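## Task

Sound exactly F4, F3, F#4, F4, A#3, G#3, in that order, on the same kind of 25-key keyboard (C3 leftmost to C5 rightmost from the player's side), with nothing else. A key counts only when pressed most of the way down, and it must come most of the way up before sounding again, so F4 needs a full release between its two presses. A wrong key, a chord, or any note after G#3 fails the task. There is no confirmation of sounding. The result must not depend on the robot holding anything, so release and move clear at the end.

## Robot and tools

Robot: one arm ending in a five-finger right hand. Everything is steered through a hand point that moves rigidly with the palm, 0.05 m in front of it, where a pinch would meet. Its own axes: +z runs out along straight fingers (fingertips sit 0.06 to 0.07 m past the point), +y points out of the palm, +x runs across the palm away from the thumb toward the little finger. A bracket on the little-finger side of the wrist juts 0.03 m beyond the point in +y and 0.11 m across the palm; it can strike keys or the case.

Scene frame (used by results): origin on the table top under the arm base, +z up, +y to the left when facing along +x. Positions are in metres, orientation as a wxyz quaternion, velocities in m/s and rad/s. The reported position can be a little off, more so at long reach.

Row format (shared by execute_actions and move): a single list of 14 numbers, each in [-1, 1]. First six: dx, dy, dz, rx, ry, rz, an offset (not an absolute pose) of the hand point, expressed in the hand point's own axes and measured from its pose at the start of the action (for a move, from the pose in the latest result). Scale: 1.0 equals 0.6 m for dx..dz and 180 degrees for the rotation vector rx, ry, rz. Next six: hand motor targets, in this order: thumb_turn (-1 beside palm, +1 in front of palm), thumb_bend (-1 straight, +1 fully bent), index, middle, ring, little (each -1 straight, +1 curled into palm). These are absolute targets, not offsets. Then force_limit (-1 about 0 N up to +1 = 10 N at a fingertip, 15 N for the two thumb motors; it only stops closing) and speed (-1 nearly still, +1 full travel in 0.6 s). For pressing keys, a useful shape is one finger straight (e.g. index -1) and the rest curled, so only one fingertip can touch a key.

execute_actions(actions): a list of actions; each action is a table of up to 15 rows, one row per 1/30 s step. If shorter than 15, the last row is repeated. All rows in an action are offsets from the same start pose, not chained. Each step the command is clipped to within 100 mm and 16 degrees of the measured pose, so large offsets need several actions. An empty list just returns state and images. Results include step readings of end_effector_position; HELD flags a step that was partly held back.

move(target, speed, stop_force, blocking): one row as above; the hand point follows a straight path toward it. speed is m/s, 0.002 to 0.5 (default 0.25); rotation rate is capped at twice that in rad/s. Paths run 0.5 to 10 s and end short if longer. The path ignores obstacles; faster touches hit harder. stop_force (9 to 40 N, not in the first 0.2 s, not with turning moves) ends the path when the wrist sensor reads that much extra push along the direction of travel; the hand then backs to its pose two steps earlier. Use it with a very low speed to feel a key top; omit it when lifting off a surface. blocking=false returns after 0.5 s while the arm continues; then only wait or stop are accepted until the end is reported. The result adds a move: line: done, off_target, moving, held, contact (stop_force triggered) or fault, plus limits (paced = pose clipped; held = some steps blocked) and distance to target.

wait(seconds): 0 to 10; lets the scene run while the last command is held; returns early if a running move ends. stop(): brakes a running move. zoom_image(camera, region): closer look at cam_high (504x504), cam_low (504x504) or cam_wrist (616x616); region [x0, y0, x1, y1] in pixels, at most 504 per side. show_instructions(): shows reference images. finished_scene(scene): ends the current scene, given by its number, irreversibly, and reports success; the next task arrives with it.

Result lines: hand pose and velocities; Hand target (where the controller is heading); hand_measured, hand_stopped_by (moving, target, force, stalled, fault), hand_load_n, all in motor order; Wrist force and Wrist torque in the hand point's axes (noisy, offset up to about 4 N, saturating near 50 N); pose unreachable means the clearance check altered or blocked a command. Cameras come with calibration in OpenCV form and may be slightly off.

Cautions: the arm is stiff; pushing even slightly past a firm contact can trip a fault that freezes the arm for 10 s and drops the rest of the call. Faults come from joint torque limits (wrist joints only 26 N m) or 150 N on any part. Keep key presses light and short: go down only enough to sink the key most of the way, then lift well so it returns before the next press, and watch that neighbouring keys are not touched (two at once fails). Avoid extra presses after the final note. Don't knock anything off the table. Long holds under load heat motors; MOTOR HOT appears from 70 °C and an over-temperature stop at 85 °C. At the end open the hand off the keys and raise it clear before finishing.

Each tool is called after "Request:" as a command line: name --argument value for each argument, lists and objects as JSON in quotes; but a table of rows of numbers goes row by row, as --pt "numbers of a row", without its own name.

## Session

Request:
execute_actions --actions '[]'

Scene clock: 0.00 s.
end_effector_position=(+0.2217, -0.2474, +0.3181) hand_measured=(-1.000, -1.000, -1.000, -1.000, -1.000, -1.000) hand_load_n=(+0.0, +0.0, +0.0, +0.0, +0.0, +0.0) hand_stopped_by=(target, target, target, target, target, target) hand_force_limit=0.00 hand_speed=-0.80 end_effector_quat_wxyz=(-0.422, +0.874, +0.185, -0.153) end_effector_velocity=(-0.000, +0.000, -0.000) end_effector_angular_velocity=(-0.000, +0.000, -0.000)
Joint positions: [-0.916 -1.951  1.825  1.956  1.618  0.291]
Joint velocities: [ 0. -0.  0. -0.  0.  0.]
Wrist force (N, on the end effector, along its own x y z axes, offset not removed): no reading
Wrist torque (N m, same axes, about the end effector's origin, offset not removed): no reading
Hand target: +0.222, -0.247, +0.318; -0.422, +0.874, +0.185, -0.153
camera_calibration (this result's frames):
cam_wrist: T_world_to_cam=[[0.0404733, -0.630073, -0.77548, 0.0833631], [-0.53274, -0.670205, 0.516733, -0.210838], [-0.845311, 0.392215, -0.36279, 0.524232], [0, 0, 0, 1]] pos_world=[0.327443, -0.294392, 0.36378]

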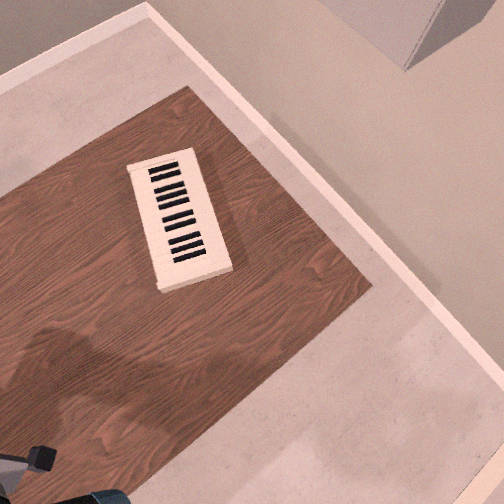

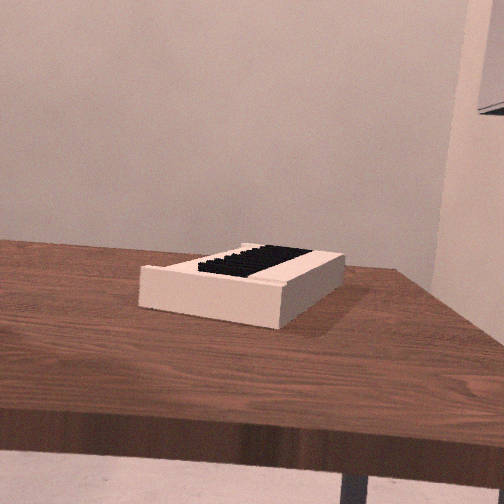

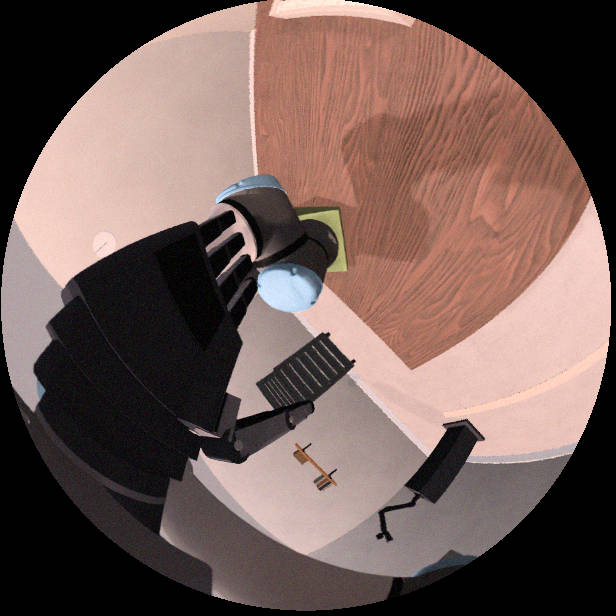

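Request:
zoom_image --camera "cam_high" --region '[100, 135, 260, 303]'

Region (100, 135, 260, 303) of cam_high's 504x504 image, scaled by 3.000, with more detail than that image has; it fills the left 480 columns of this view, and the rest is white.

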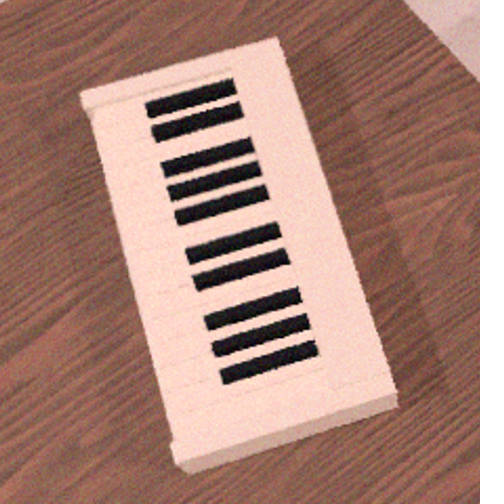

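Request:
move --target '[0.7565,0.197,0.0657,-0.2957,0.0226,-0.037,-1,-1,1,1,1,-1,0,1]' --speed 0.3

Scene clock: 36.67 s.
end_effector_position=(+0.6287, -0.0835, +0.1490) hand_measured=(-1.000, -1.000, +1.000, +1.000, +1.000, -1.000) hand_load_n=(+0.0, +0.0, +0.0, +0.0, +0.0, +0.0) hand_stopped_by=(target, target, target, target, target, target) hand_force_limit=0.00 hand_speed=1.00 end_effector_quat_wxyz=(-0.001, +0.963, +0.268, -0.001) end_effector_velocity=(+0.001, +0.000, -0.001) end_effector_angular_velocity=(-0.004, +0.002, -0.000)
Joint positions: [ 0.158 -0.919  1.088  1.198  2.228  1.122]
Joint velocities: [ 0.     0.006 -0.007  0.004  0.003  0.003]
Wrist force (N, on the end effector, along its own x y z axes, offset not removed): [3.5 0.1 -1.4]
Wrist torque (N m, same axes, about the end effector's origin, offset not removed): [0.15 -0.43 0.24]
Hand target: +0.629, -0.083, +0.149; -0.001, +0.963, +0.268, -0.001
Off the commanded pose: 0.001 m, 0 deg.
move: done
camera_calibration (this result's frames):
cam_wrist: T_world_to_cam=[[0.371121, -0.928394, -0.0188029, -0.306492], [-0.777362, -0.321695, 0.540575, 0.382526], [-0.507915, -0.186002, -0.841086, 0.55359], [0, 0, 0, 1]] pos_world=[0.692283, -0.0585203, 0.25307]

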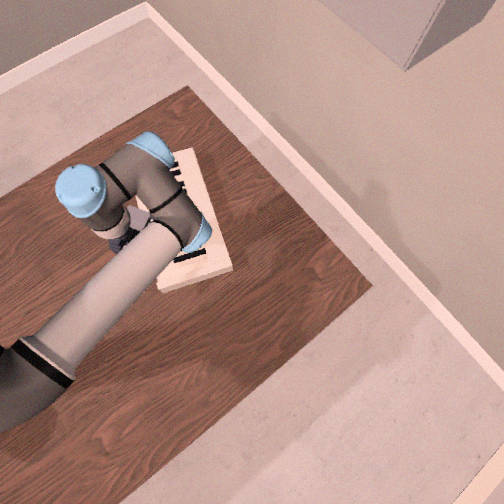

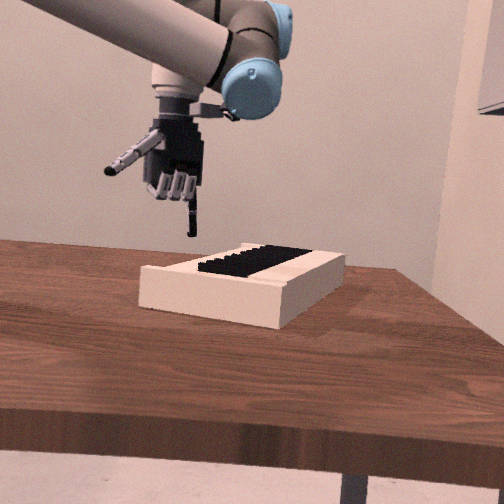

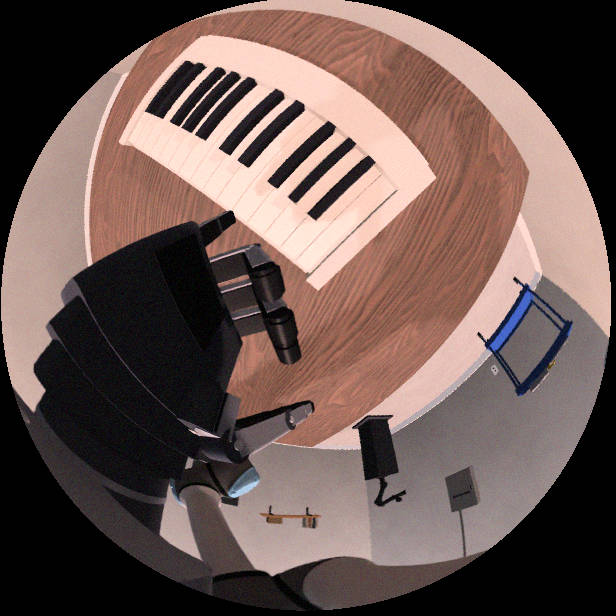

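Request:
move --target '[0.031,0.039,0.04,0,0,0,-1,-1,1,1,1,-1,0,1]' --speed 0.08

Request:
zoom_image --camera "cam_wrist" --region '[150, 100, 350, 300]'

Scene clock: 44.87 s.
end_effector_position=(+0.6564, -0.0939, +0.1251) hand_measured=(-1.000, -1.000, +1.000, +1.000, +1.000, -1.000) hand_load_n=(+0.0, +0.0, +0.0, +0.0, +0.0, +0.0) hand_stopped_by=(target, target, target, target, target, target) hand_force_limit=0.00 hand_speed=1.00 end_effector_quat_wxyz=(-0.001, +0.963, +0.268, -0.001) end_effector_velocity=(+0.002, -0.001, -0.001) end_effector_angular_velocity=(-0.000, -0.001, -0.001)
Joint positions: [ 0.114 -0.858  0.99   1.202  2.218  1.068]
Joint velocities: [-0.002  0.005 -0.01   0.002 -0.    -0.003]
Wrist force (N, on the end effector, along its own x y z axes, offset not removed): [2.3 -0.7 -0.9]
Wrist torque (N m, same axes, about the end effector's origin, offset not removed): [-0.09 -0.44 0.11]
Hand target: +0.657, -0.094, +0.125; -0.001, +0.963, +0.268, -0.001
Off the commanded pose: 0.000 m, 0 deg.
move: done
camera_calibration (this result's frames):
cam_wrist: T_world_to_cam=[[0.371141, -0.928389, -0.0186665, -0.326921], [-0.777451, -0.321667, 0.540463, 0.413741], [-0.507764, -0.186075, -0.841161, 0.545545], [0, 0, 0, 1]] pos_world=[0.720005, -0.06891, 0.229177]

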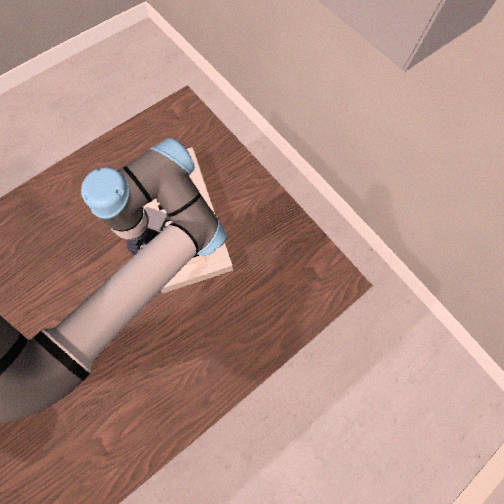

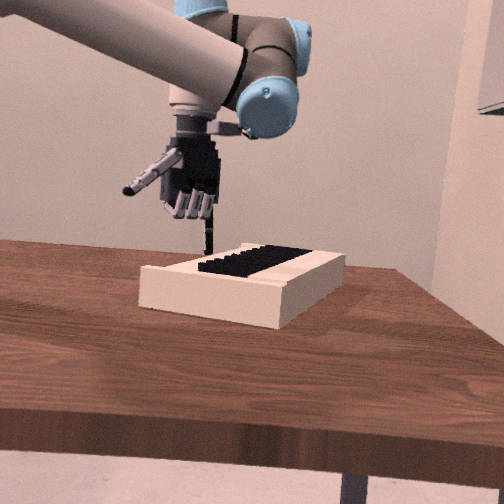

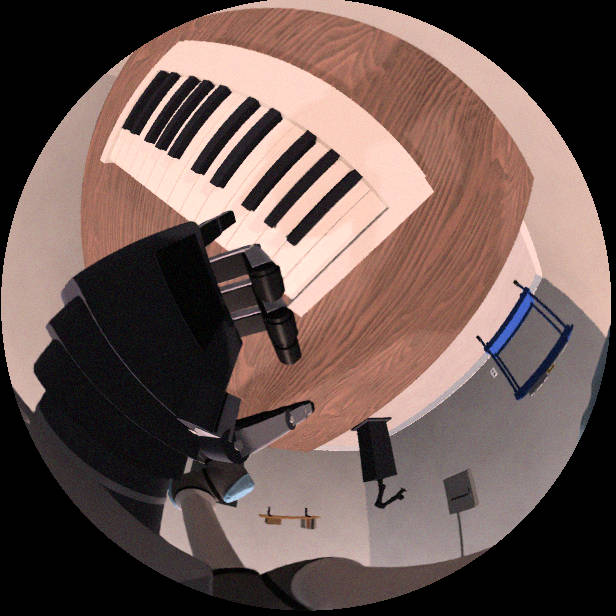

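Region (150, 100, 350, 300) of cam_wrist's 616x616 image, scaled by 2.520, with more detail than that image has.

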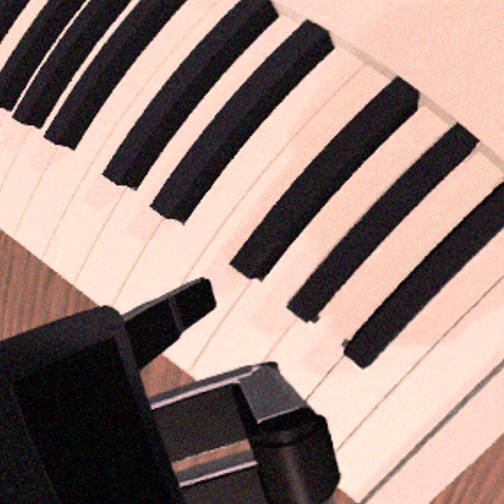

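Request:
move --target '[0.0103,-0.0083,0,0,0,0,-1,-1,1,1,1,-1,0,1]' --speed 0.05

Request:
move --target '[0,0,0.05,0,0,0,-1,-1,1,1,1,-1,0,1]' --speed 0.02 --stop_force 10

Request:
zoom_image --camera "cam_wrist" --region '[150, 100, 350, 300]'

Scene clock: 58.73 s.
end_effector_position=(+0.6591, -0.0867, +0.1251) hand_measured=(-1.000, -1.000, +1.000, +1.000, +1.000, -1.000) hand_load_n=(+0.0, +0.0, +0.0, +0.0, +0.0, +0.0) hand_stopped_by=(target, target, target, target, target, target) hand_force_limit=0.00 hand_speed=1.00 end_effector_quat_wxyz=(-0.001, +0.963, +0.268, -0.001) end_effector_velocity=(+0.002, +0.002, +0.001) end_effector_angular_velocity=(+0.000, -0.001, -0.001)
Joint positions: [ 0.124 -0.842  0.972  1.21   2.221  1.08 ]
Joint velocities: [ 0.004  0.006 -0.009  0.005  0.001  0.005]
Wrist force (N, on the end effector, along its own x y z axes, offset not removed): [0.7 -1.3 -1.2]
Wrist torque (N m, same axes, about the end effector's origin, offset not removed): [-0.12 -0.04 0.11]
Hand target: +0.659, -0.086, +0.125; -0.001, +0.963, +0.268, -0.001
Off the commanded pose: 0.000 m, 0 deg.
move: done
camera_calibration (this result's frames):
cam_wrist: T_world_to_cam=[[0.371155, -0.928383, -0.018686, -0.321239], [-0.777456, -0.321694, 0.54044, 0.418094], [-0.507747, -0.186059, -0.841175, 0.548186], [0, 0, 0, 1]] pos_world=[0.722619, -0.0617396, 0.229163]

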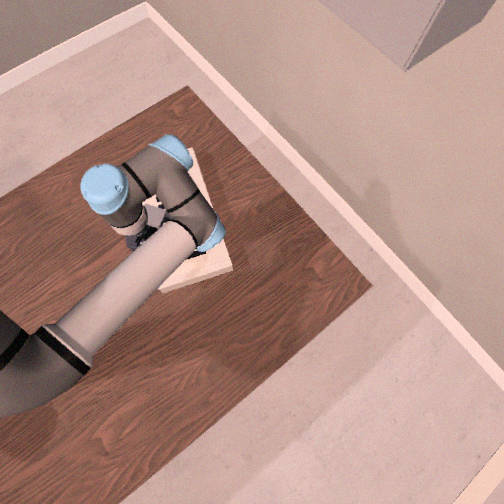

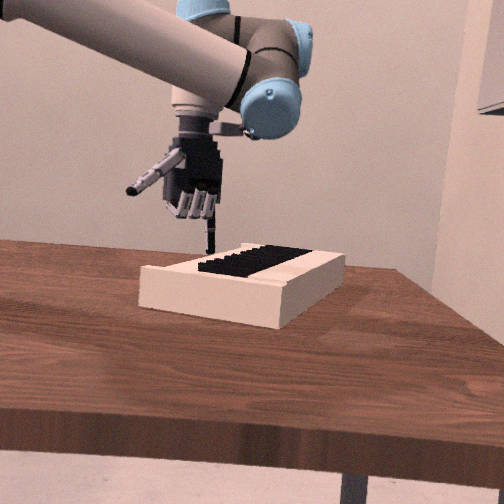

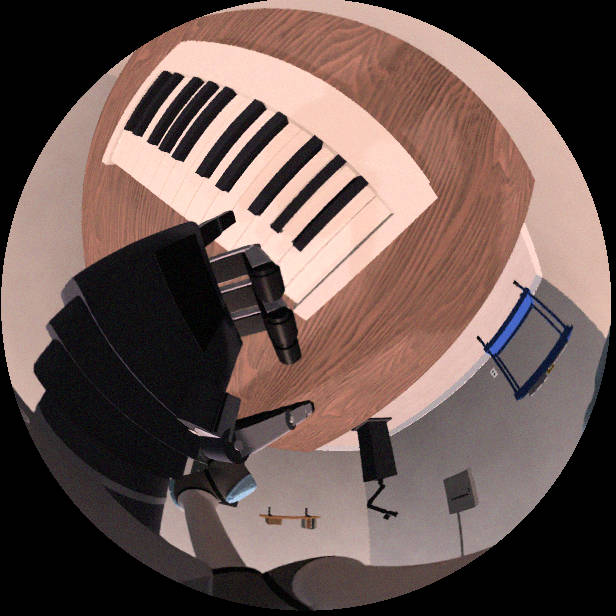

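Scene clock: 60.37 s.
end_effector_position=(+0.6589, -0.0866, +0.1004) hand_measured=(-1.000, -1.000, +1.000, +1.000, +1.000, -1.000) hand_load_n=(+0.0, +0.0, +0.0, +0.0, +0.0, -0.5) hand_stopped_by=(target, target, target, target, target, target) hand_force_limit=0.00 hand_speed=1.00 end_effector_quat_wxyz=(-0.001, +0.963, +0.269, -0.001) end_effector_velocity=(-0.001, -0.000, +0.006) end_effector_angular_velocity=(-0.002, +0.003, -0.002)
Joint positions: [ 0.098 -0.832  1.     1.154  2.214  1.049]
Joint velocities: [ 0.006 -0.002 -0.007  0.017  0.003  0.012]
Wrist force (N, on the end effector, along its own x y z axes, offset not removed): [-2.4 -1.7 -33.0]
Wrist torque (N m, same axes, about the end effector's origin, offset not removed): [1.69 1.69 -0.11]
Hand target: +0.659, -0.087, +0.101; -0.001, +0.963, +0.268, -0.001
Off the commanded pose: 0.005 m, 0 deg.
move: contact
camera_calibration (this result's frames):
cam_wrist: T_world_to_cam=[[0.371535, -0.928225, -0.0189858, -0.321722], [-0.777124, -0.322114, 0.540667, 0.431127], [-0.507976, -0.186122, -0.841023, 0.527516], [0, 0, 0, 1]] pos_world=[0.722535, -0.0615763, 0.204449]

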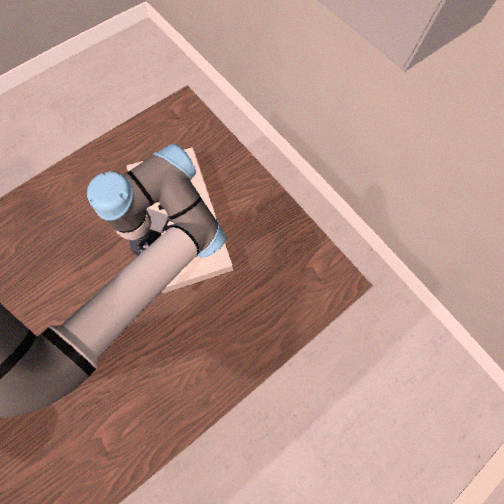

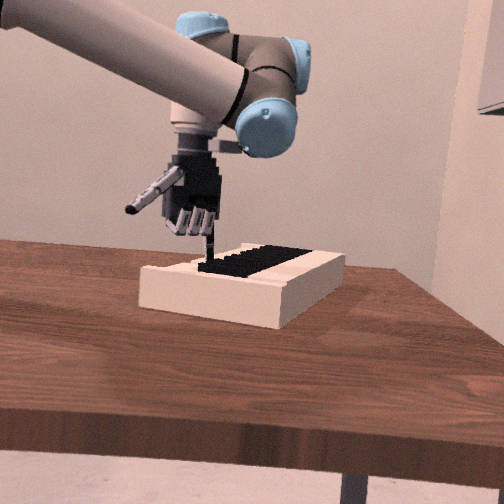

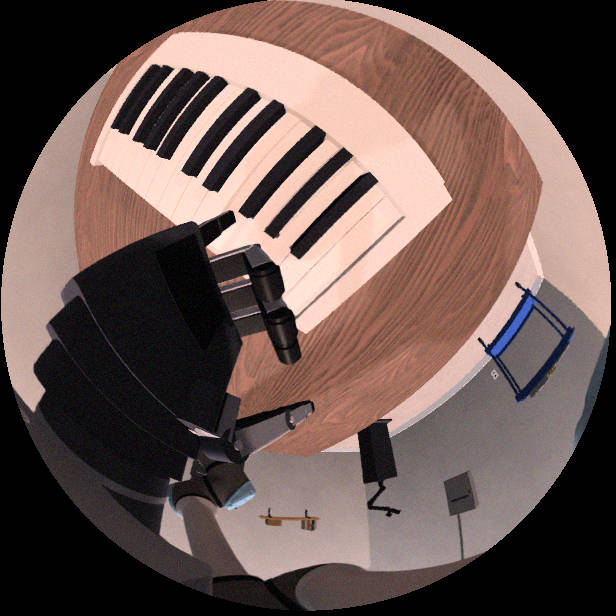

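Region (150, 100, 350, 300) of cam_wrist's 616x616 image, scaled by 2.520, with more detail than that image has.

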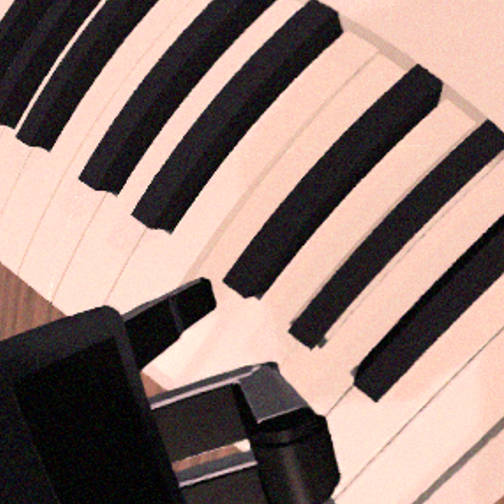

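Request:
move --target '[0,0,-0.045,0,0,0,-1,-1,1,1,1,-1,0,1]' --speed 0.1

Request:
move --target '[0.2095,-0.169,0,0,0,0,-1,-1,1,1,1,-1,0,1]' --speed 0.15

Request:
zoom_image --camera "cam_wrist" --region '[150, 100, 350, 300]'

Scene clock: 68.87 s.
end_effector_position=(+0.6590, -0.0866, +0.1271) hand_measured=(-1.000, -1.000, +1.000, +1.000, +1.000, -1.000) hand_load_n=(+0.0, +0.0, +0.0, +0.0, +0.0, +0.0) hand_stopped_by=(target, target, target, target, target, target) hand_force_limit=0.00 hand_speed=1.00 end_effector_quat_wxyz=(-0.001, +0.963, +0.269, -0.001) end_effector_velocity=(-0.000, +0.000, +0.003) end_effector_angular_velocity=(+0.000, +0.002, +0.001)
Joint positions: [ 0.126 -0.842  0.97   1.215  2.221  1.083]
Joint velocities: [ 0.003 -0.    -0.003  0.008  0.001  0.004]
Wrist force (N, on the end effector, along its own x y z axes, offset not removed): [1.9 -0.3 0.1]
Wrist torque (N m, same axes, about the end effector's origin, offset not removed): [-0.02 -0.29 0.21]
Hand target: +0.659, -0.087, +0.127; -0.001, +0.963, +0.269, -0.001
Off the commanded pose: 0.000 m, 0 deg.
move: done
camera_calibration (this result's frames):
cam_wrist: T_world_to_cam=[[0.371546, -0.92822, -0.0190299, -0.321245], [-0.777122, -0.322149, 0.54065, 0.416721], [-0.507972, -0.186088, -0.841033, 0.54999], [0, 0, 0, 1]] pos_world=[0.72258, -0.0615938, 0.231147]

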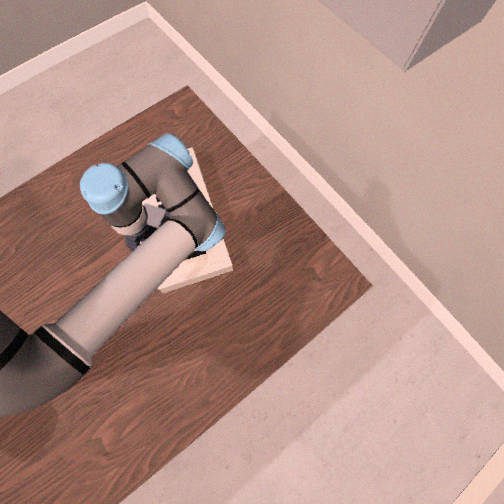

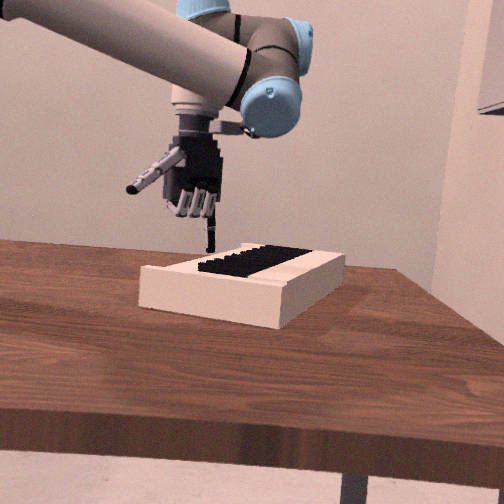

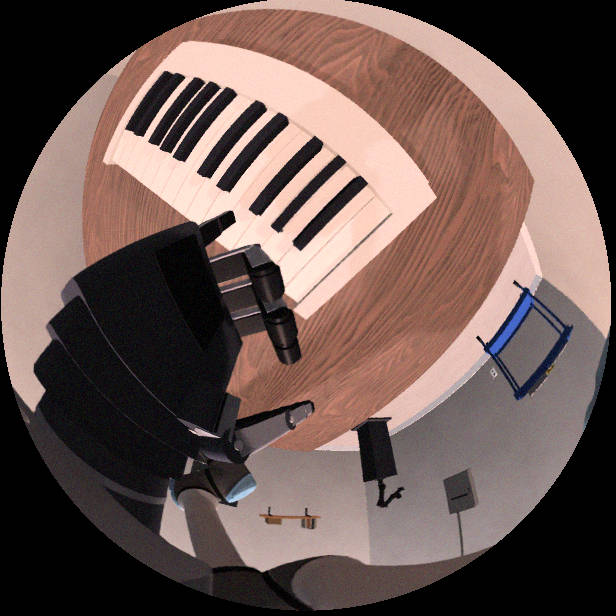

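Scene clock: 70.23 s.
end_effector_position=(+0.7020, +0.0424, +0.1270) hand_measured=(-1.000, -1.000, +1.000, +1.000, +1.000, -1.000) hand_load_n=(+0.0, +0.0, +0.0, +0.0, +0.0, +0.0) hand_stopped_by=(target, target, target, target, target, target) hand_force_limit=0.00 hand_speed=1.00 end_effector_quat_wxyz=(-0.002, +0.963, +0.271, +0.005) end_effector_velocity=(+0.000, -0.000, +0.000) end_effector_angular_velocity=(+0.001, -0.001, -0.001)
Joint positions: [ 0.279 -0.501  0.528  1.419  2.246  1.26 ]
Joint velocities: [-0.    -0.001  0.001 -0.001 -0.     0.   ]
Wrist force (N, on the end effector, along its own x y z axes, offset not removed): [1.4 -1.0 0.3]
Wrist torque (N m, same axes, about the end effector's origin, offset not removed): [-0.13 -0.24 0.06]
Hand target: +0.702, +0.042, +0.127; -0.002, +0.963, +0.271, +0.005
Off the commanded pose: 0.026 m, 1 deg.
move: held; limits=held; held on 7 of 41 steps, including the last
pose unreachable: on one or more control steps of this call, first in action 0 (counted from 0), an arm could not follow its commanded pose, so it was not sent that pose on those steps. On the call's last step it was still not sent that pose. It may still have moved: this result reports where it is.
cause: the commanded pose would bring two parts of the arm too close to each other (joints 4 (wrist 1) to 6 (wrist 3) lie between them).
camera_calibration (this result's frames):
cam_wrist: T_world_to_cam=[[0.376667, -0.926168, -0.0183027, -0.221221], [-0.781397, -0.328277, 0.530709, 0.496267], [-0.497534, -0.185599, -0.847356, 0.589235], [0, 0, 0, 1]] pos_world=[0.764273, 0.0673868, 0.231869]

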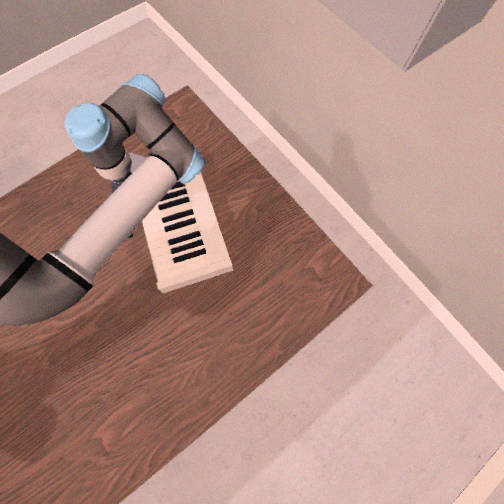

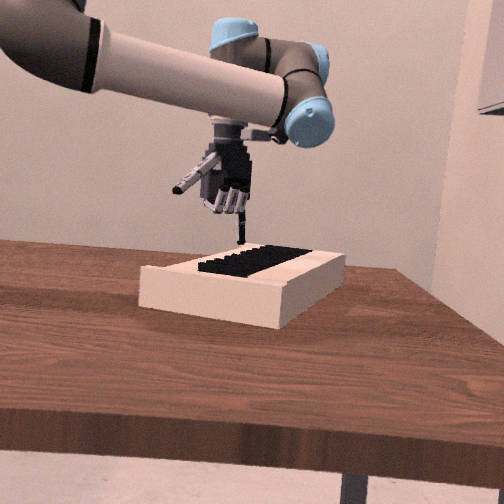

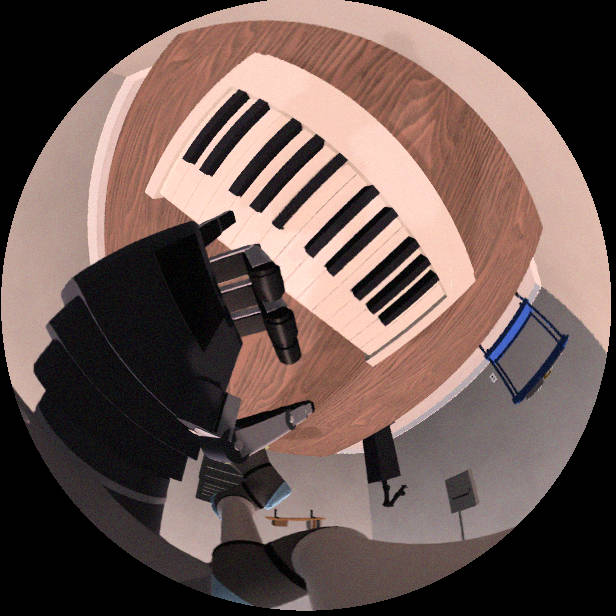

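Region (150, 100, 350, 300) of cam_wrist's 616x616 image, scaled by 2.520, with more detail than that image has.

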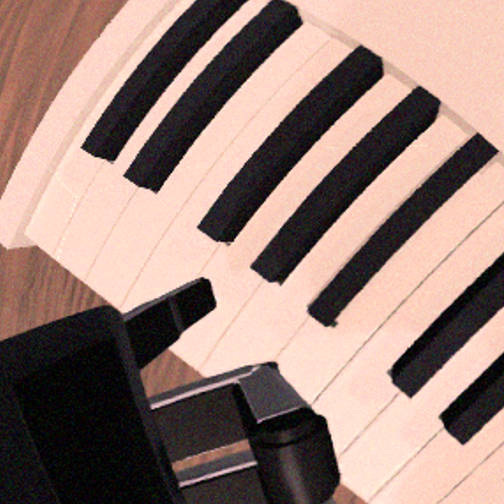

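Request:
move --target '[0.0917,0.0168,0,0,0,-0.167,-1,-1,1,1,1,-1,0,1]' --speed 0.1

Scene clock: 81.90 s.
end_effector_position=(+0.7539, +0.0625, +0.1276) hand_measured=(-1.000, -1.000, +1.000, +1.000, +1.000, -1.000) hand_load_n=(+0.0, +0.0, +0.0, +0.0, +0.0, +0.0) hand_stopped_by=(target, target, target, target, target, target) hand_force_limit=0.00 hand_speed=1.00 end_effector_quat_wxyz=(-0.000, +0.860, +0.511, +0.006) end_effector_velocity=(+0.002, +0.000, +0.000) end_effector_angular_velocity=(-0.001, +0.004, +0.013)
Joint positions: [ 0.283 -0.376  0.279  1.545  2.246  0.741]
Joint velocities: [-0.     0.017 -0.034  0.023 -0.    -0.01 ]
Wrist force (N, on the end effector, along its own x y z axes, offset not removed): [1.8 -2.5 0.2]
Wrist torque (N m, same axes, about the end effector's origin, offset not removed): [-0.31 -0.29 0.06]
Hand target: +0.754, +0.063, +0.128; -0.000, +0.859, +0.511, +0.005
Off the commanded pose: 0.000 m, 0 deg.
move: done
camera_calibration (this result's frames):
cam_wrist: T_world_to_cam=[[0.789116, -0.614117, -0.012488, -0.553434], [-0.515306, -0.672938, 0.530674, 0.364046], [-0.3343, -0.412328, -0.847484, 0.510366], [0, 0, 0, 1]] pos_world=[0.794933, 0.115545, 0.232426]

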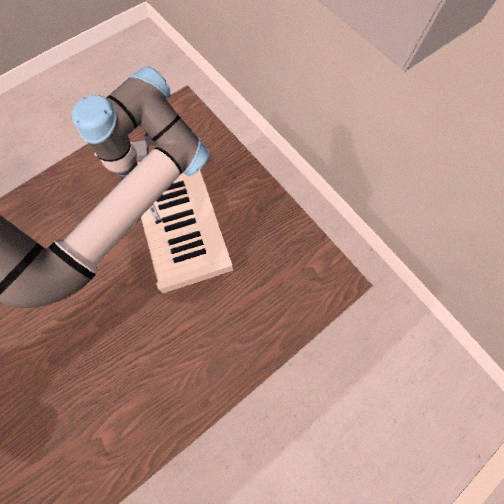

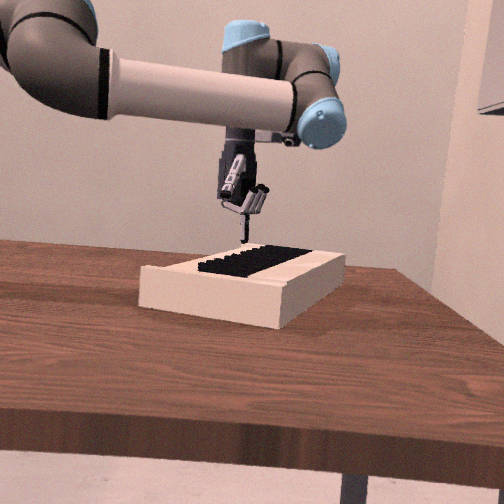

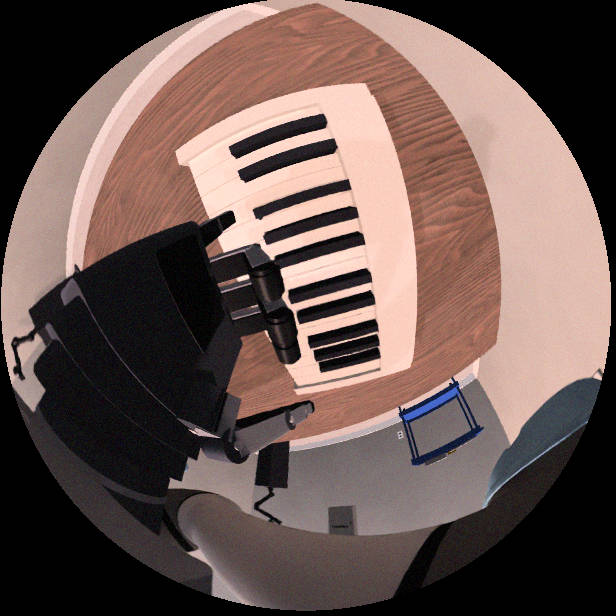

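Request:
zoom_image --camera "cam_wrist" --region '[150, 100, 350, 300]'

Region (150, 100, 350, 300) of cam_wrist's 616x616 image, scaled by 2.520, with more detail than that image has.

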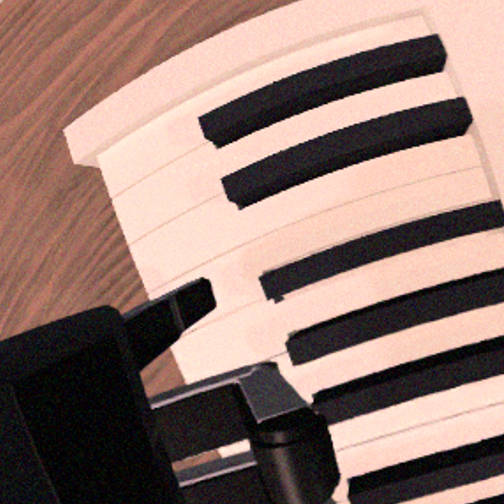

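Request:
move --target '[0,0,0.05,0,0,0,-1,-1,1,1,1,-1,0,1]' --speed 0.02 --stop_force 10

Request:
zoom_image --camera "cam_wrist" --region '[150, 100, 350, 300]'

Scene clock: 97.00 s.
end_effector_position=(+0.7543, +0.0624, +0.1007) hand_measured=(-1.000, -1.000, +1.000, +1.000, +1.000, -1.000) hand_load_n=(+0.0, +0.0, +0.0, +0.0, +0.0, +0.5) hand_stopped_by=(target, target, target, target, target, target) hand_force_limit=0.00 hand_speed=1.00 end_effector_quat_wxyz=(-0.000, +0.860, +0.511, +0.006) end_effector_velocity=(-0.000, +0.000, +0.006) end_effector_angular_velocity=(+0.001, +0.001, -0.004)
Joint positions: [ 0.259 -0.39   0.357  1.462  2.243  0.71 ]
Joint velocities: [ 0.005  0.003 -0.016  0.018 -0.     0.011]
Wrist force (N, on the end effector, along its own x y z axes, offset not removed): [1.1 -4.2 -21.5]
Wrist torque (N m, same axes, about the end effector's origin, offset not removed): [1.33 1.19 -0.19]
Hand target: +0.754, +0.063, +0.101; -0.000, +0.860, +0.511, +0.005
Off the commanded pose: 0.003 m, 0 deg.
move: contact
camera_calibration (this result's frames):
cam_wrist: T_world_to_cam=[[0.789176, -0.614037, -0.0126449, -0.554099], [-0.515216, -0.673094, 0.530562, 0.378434], [-0.334296, -0.412192, -0.847552, 0.487703], [0, 0, 0, 1]] pos_world=[0.795294, 0.115511, 0.205564]

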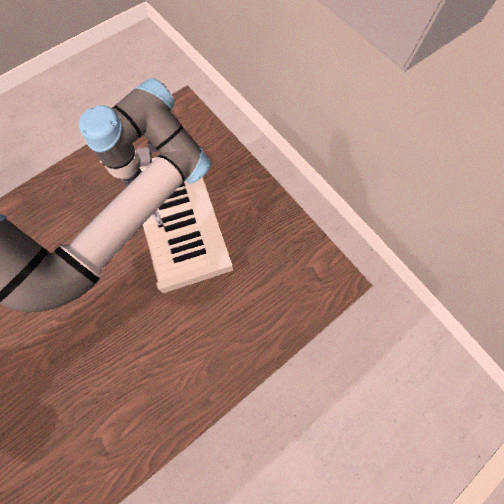

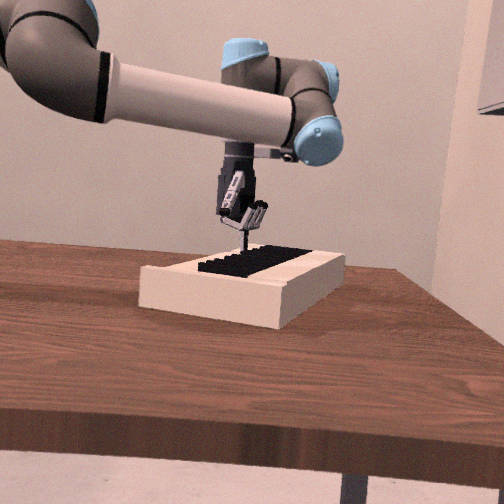

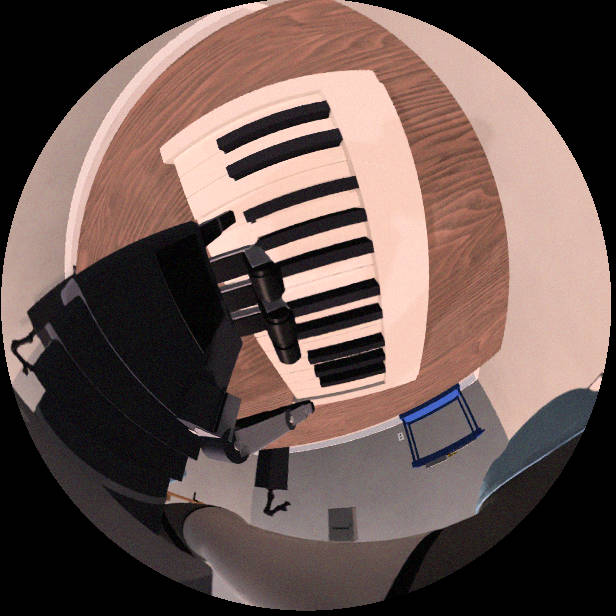

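Region (150, 100, 350, 300) of cam_wrist's 616x616 image, scaled by 2.520, with more detail than that image has.

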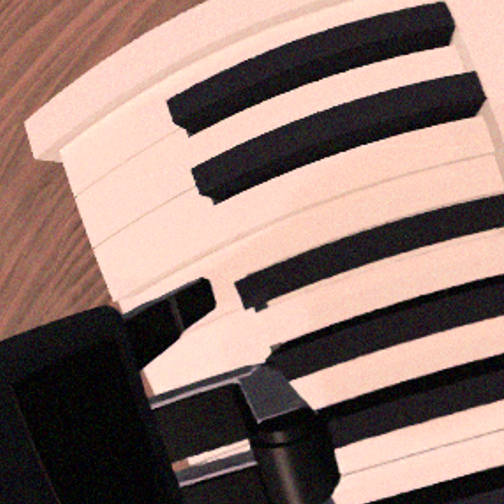

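Request:
move --target '[0,0,-0.05,0,0,0,-1,-1,1,1,1,-1,0,1]' --speed 0.1

Request:
move --target '[-0.269,0.127,0,0,0,0,-1,-1,1,1,1,-1,0,1]' --speed 0.15

Request:
zoom_image --camera "cam_wrist" --region '[150, 100, 350, 300]'

Scene clock: 107.70 s.
end_effector_position=(+0.7539, +0.0623, +0.1304) hand_measured=(-1.000, -1.000, +1.000, +1.000, +1.000, -1.000) hand_load_n=(+0.0, +0.0, +0.0, +0.0, +0.0, +0.0) hand_stopped_by=(target, target, target, target, target, target) hand_force_limit=0.00 hand_speed=1.00 end_effector_quat_wxyz=(-0.000, +0.860, +0.511, +0.006) end_effector_velocity=(-0.000, +0.000, +0.002) end_effector_angular_velocity=(-0.000, +0.003, -0.000)
Joint positions: [ 0.286 -0.374  0.271  1.553  2.246  0.744]
Joint velocities: [ 0.002  0.009 -0.021  0.017 -0.     0.005]
Wrist force (N, on the end effector, along its own x y z axes, offset not removed): [1.3 -2.9 -0.8]
Wrist torque (N m, same axes, about the end effector's origin, offset not removed): [-0.36 -0.19 -0.03]
Hand target: +0.754, +0.062, +0.131; -0.000, +0.860, +0.511, +0.006
Off the commanded pose: 0.000 m, 0 deg.
move: done
camera_calibration (this result's frames):
cam_wrist: T_world_to_cam=[[0.789231, -0.613969, -0.0125184, -0.553594], [-0.515291, -0.673199, 0.530357, 0.362467], [-0.33405, -0.412123, -0.847682, 0.512541], [0, 0, 0, 1]] pos_world=[0.794904, 0.115353, 0.235305]

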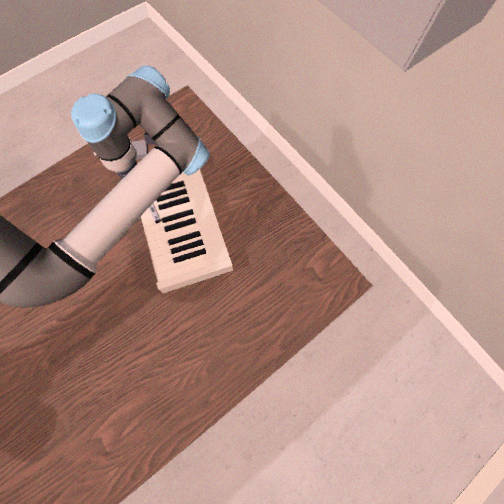

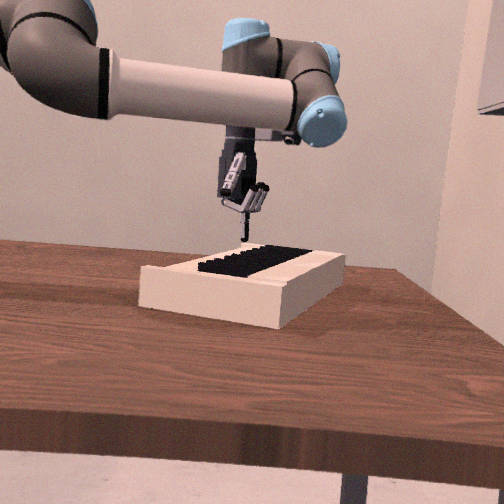

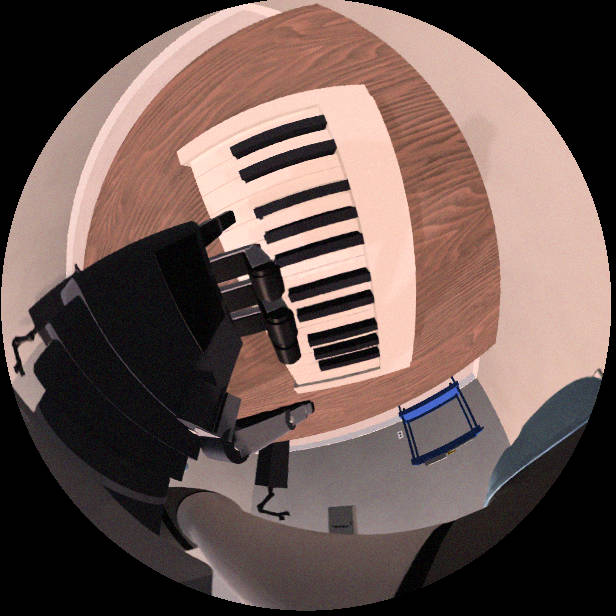

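Scene clock: 109.47 s.
end_effector_position=(+0.7436, -0.1156, +0.1296) hand_measured=(-1.000, -1.000, +1.000, +1.000, +1.000, -1.000) hand_load_n=(+0.0, +0.0, +0.0, +0.0, +0.0, +0.0) hand_stopped_by=(target, target, target, target, target, target) hand_force_limit=0.00 hand_speed=1.00 end_effector_quat_wxyz=(+0.000, +0.860, +0.511, +0.006) end_effector_velocity=(-0.000, -0.002, -0.000) end_effector_angular_velocity=(+0.001, -0.001, +0.001)
Joint positions: [ 0.071 -0.751  0.698  1.341  2.203  0.478]
Joint velocities: [-0.003 -0.004  0.004 -0.003 -0.002 -0.005]
Wrist force (N, on the end effector, along its own x y z axes, offset not removed): [1.1 -1.9 -0.8]
Wrist torque (N m, same axes, about the end effector's origin, offset not removed): [-0.15 -0.24 0.03]
Hand target: +0.744, -0.116, +0.130; +0.000, +0.860, +0.511, +0.006
Off the commanded pose: 0.000 m, 0 deg.
move: done
camera_calibration (this result's frames):
cam_wrist: T_world_to_cam=[[0.789239, -0.613969, -0.0120199, -0.654795], [-0.515469, -0.673004, 0.530432, 0.23797], [-0.333758, -0.412441, -0.847642, 0.434822], [0, 0, 0, 1]] pos_world=[0.784581, -0.06253, 0.234476]

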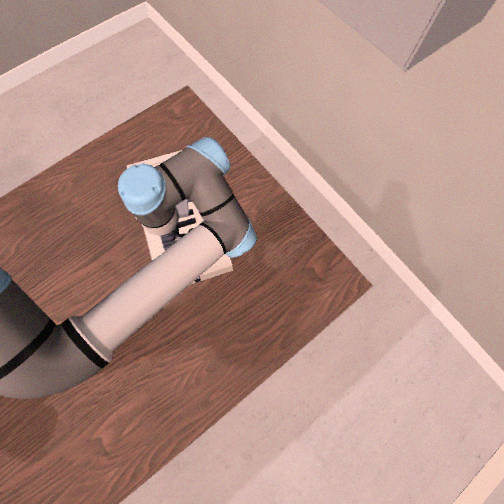

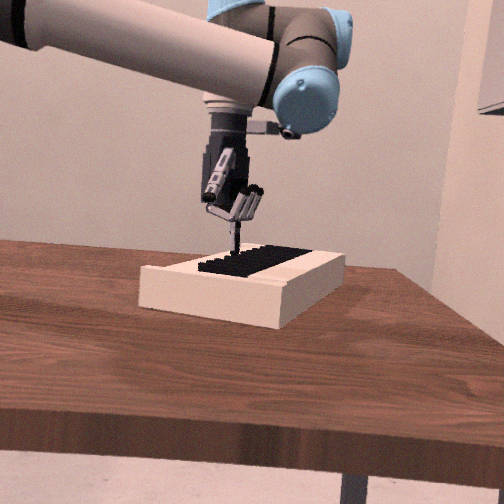

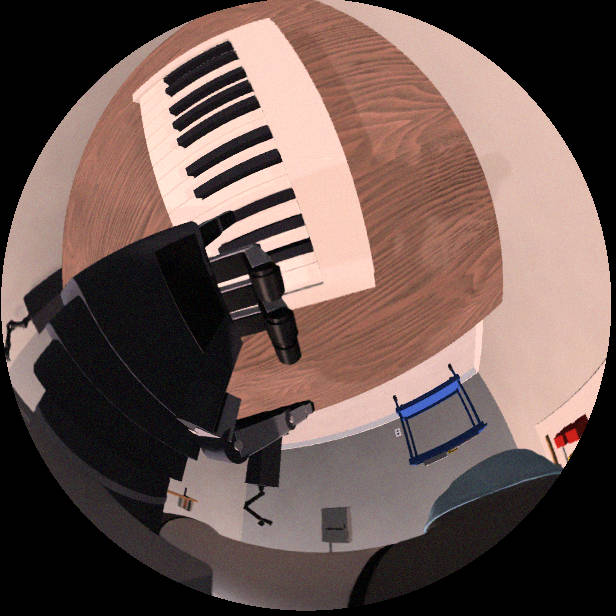

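Region (150, 100, 350, 300) of cam_wrist's 616x616 image, scaled by 2.520, with more detail than that image has.

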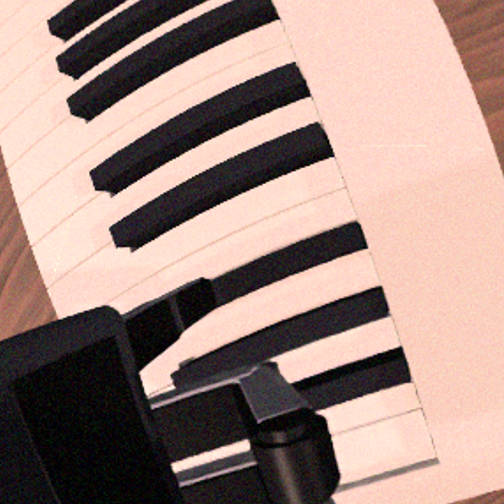

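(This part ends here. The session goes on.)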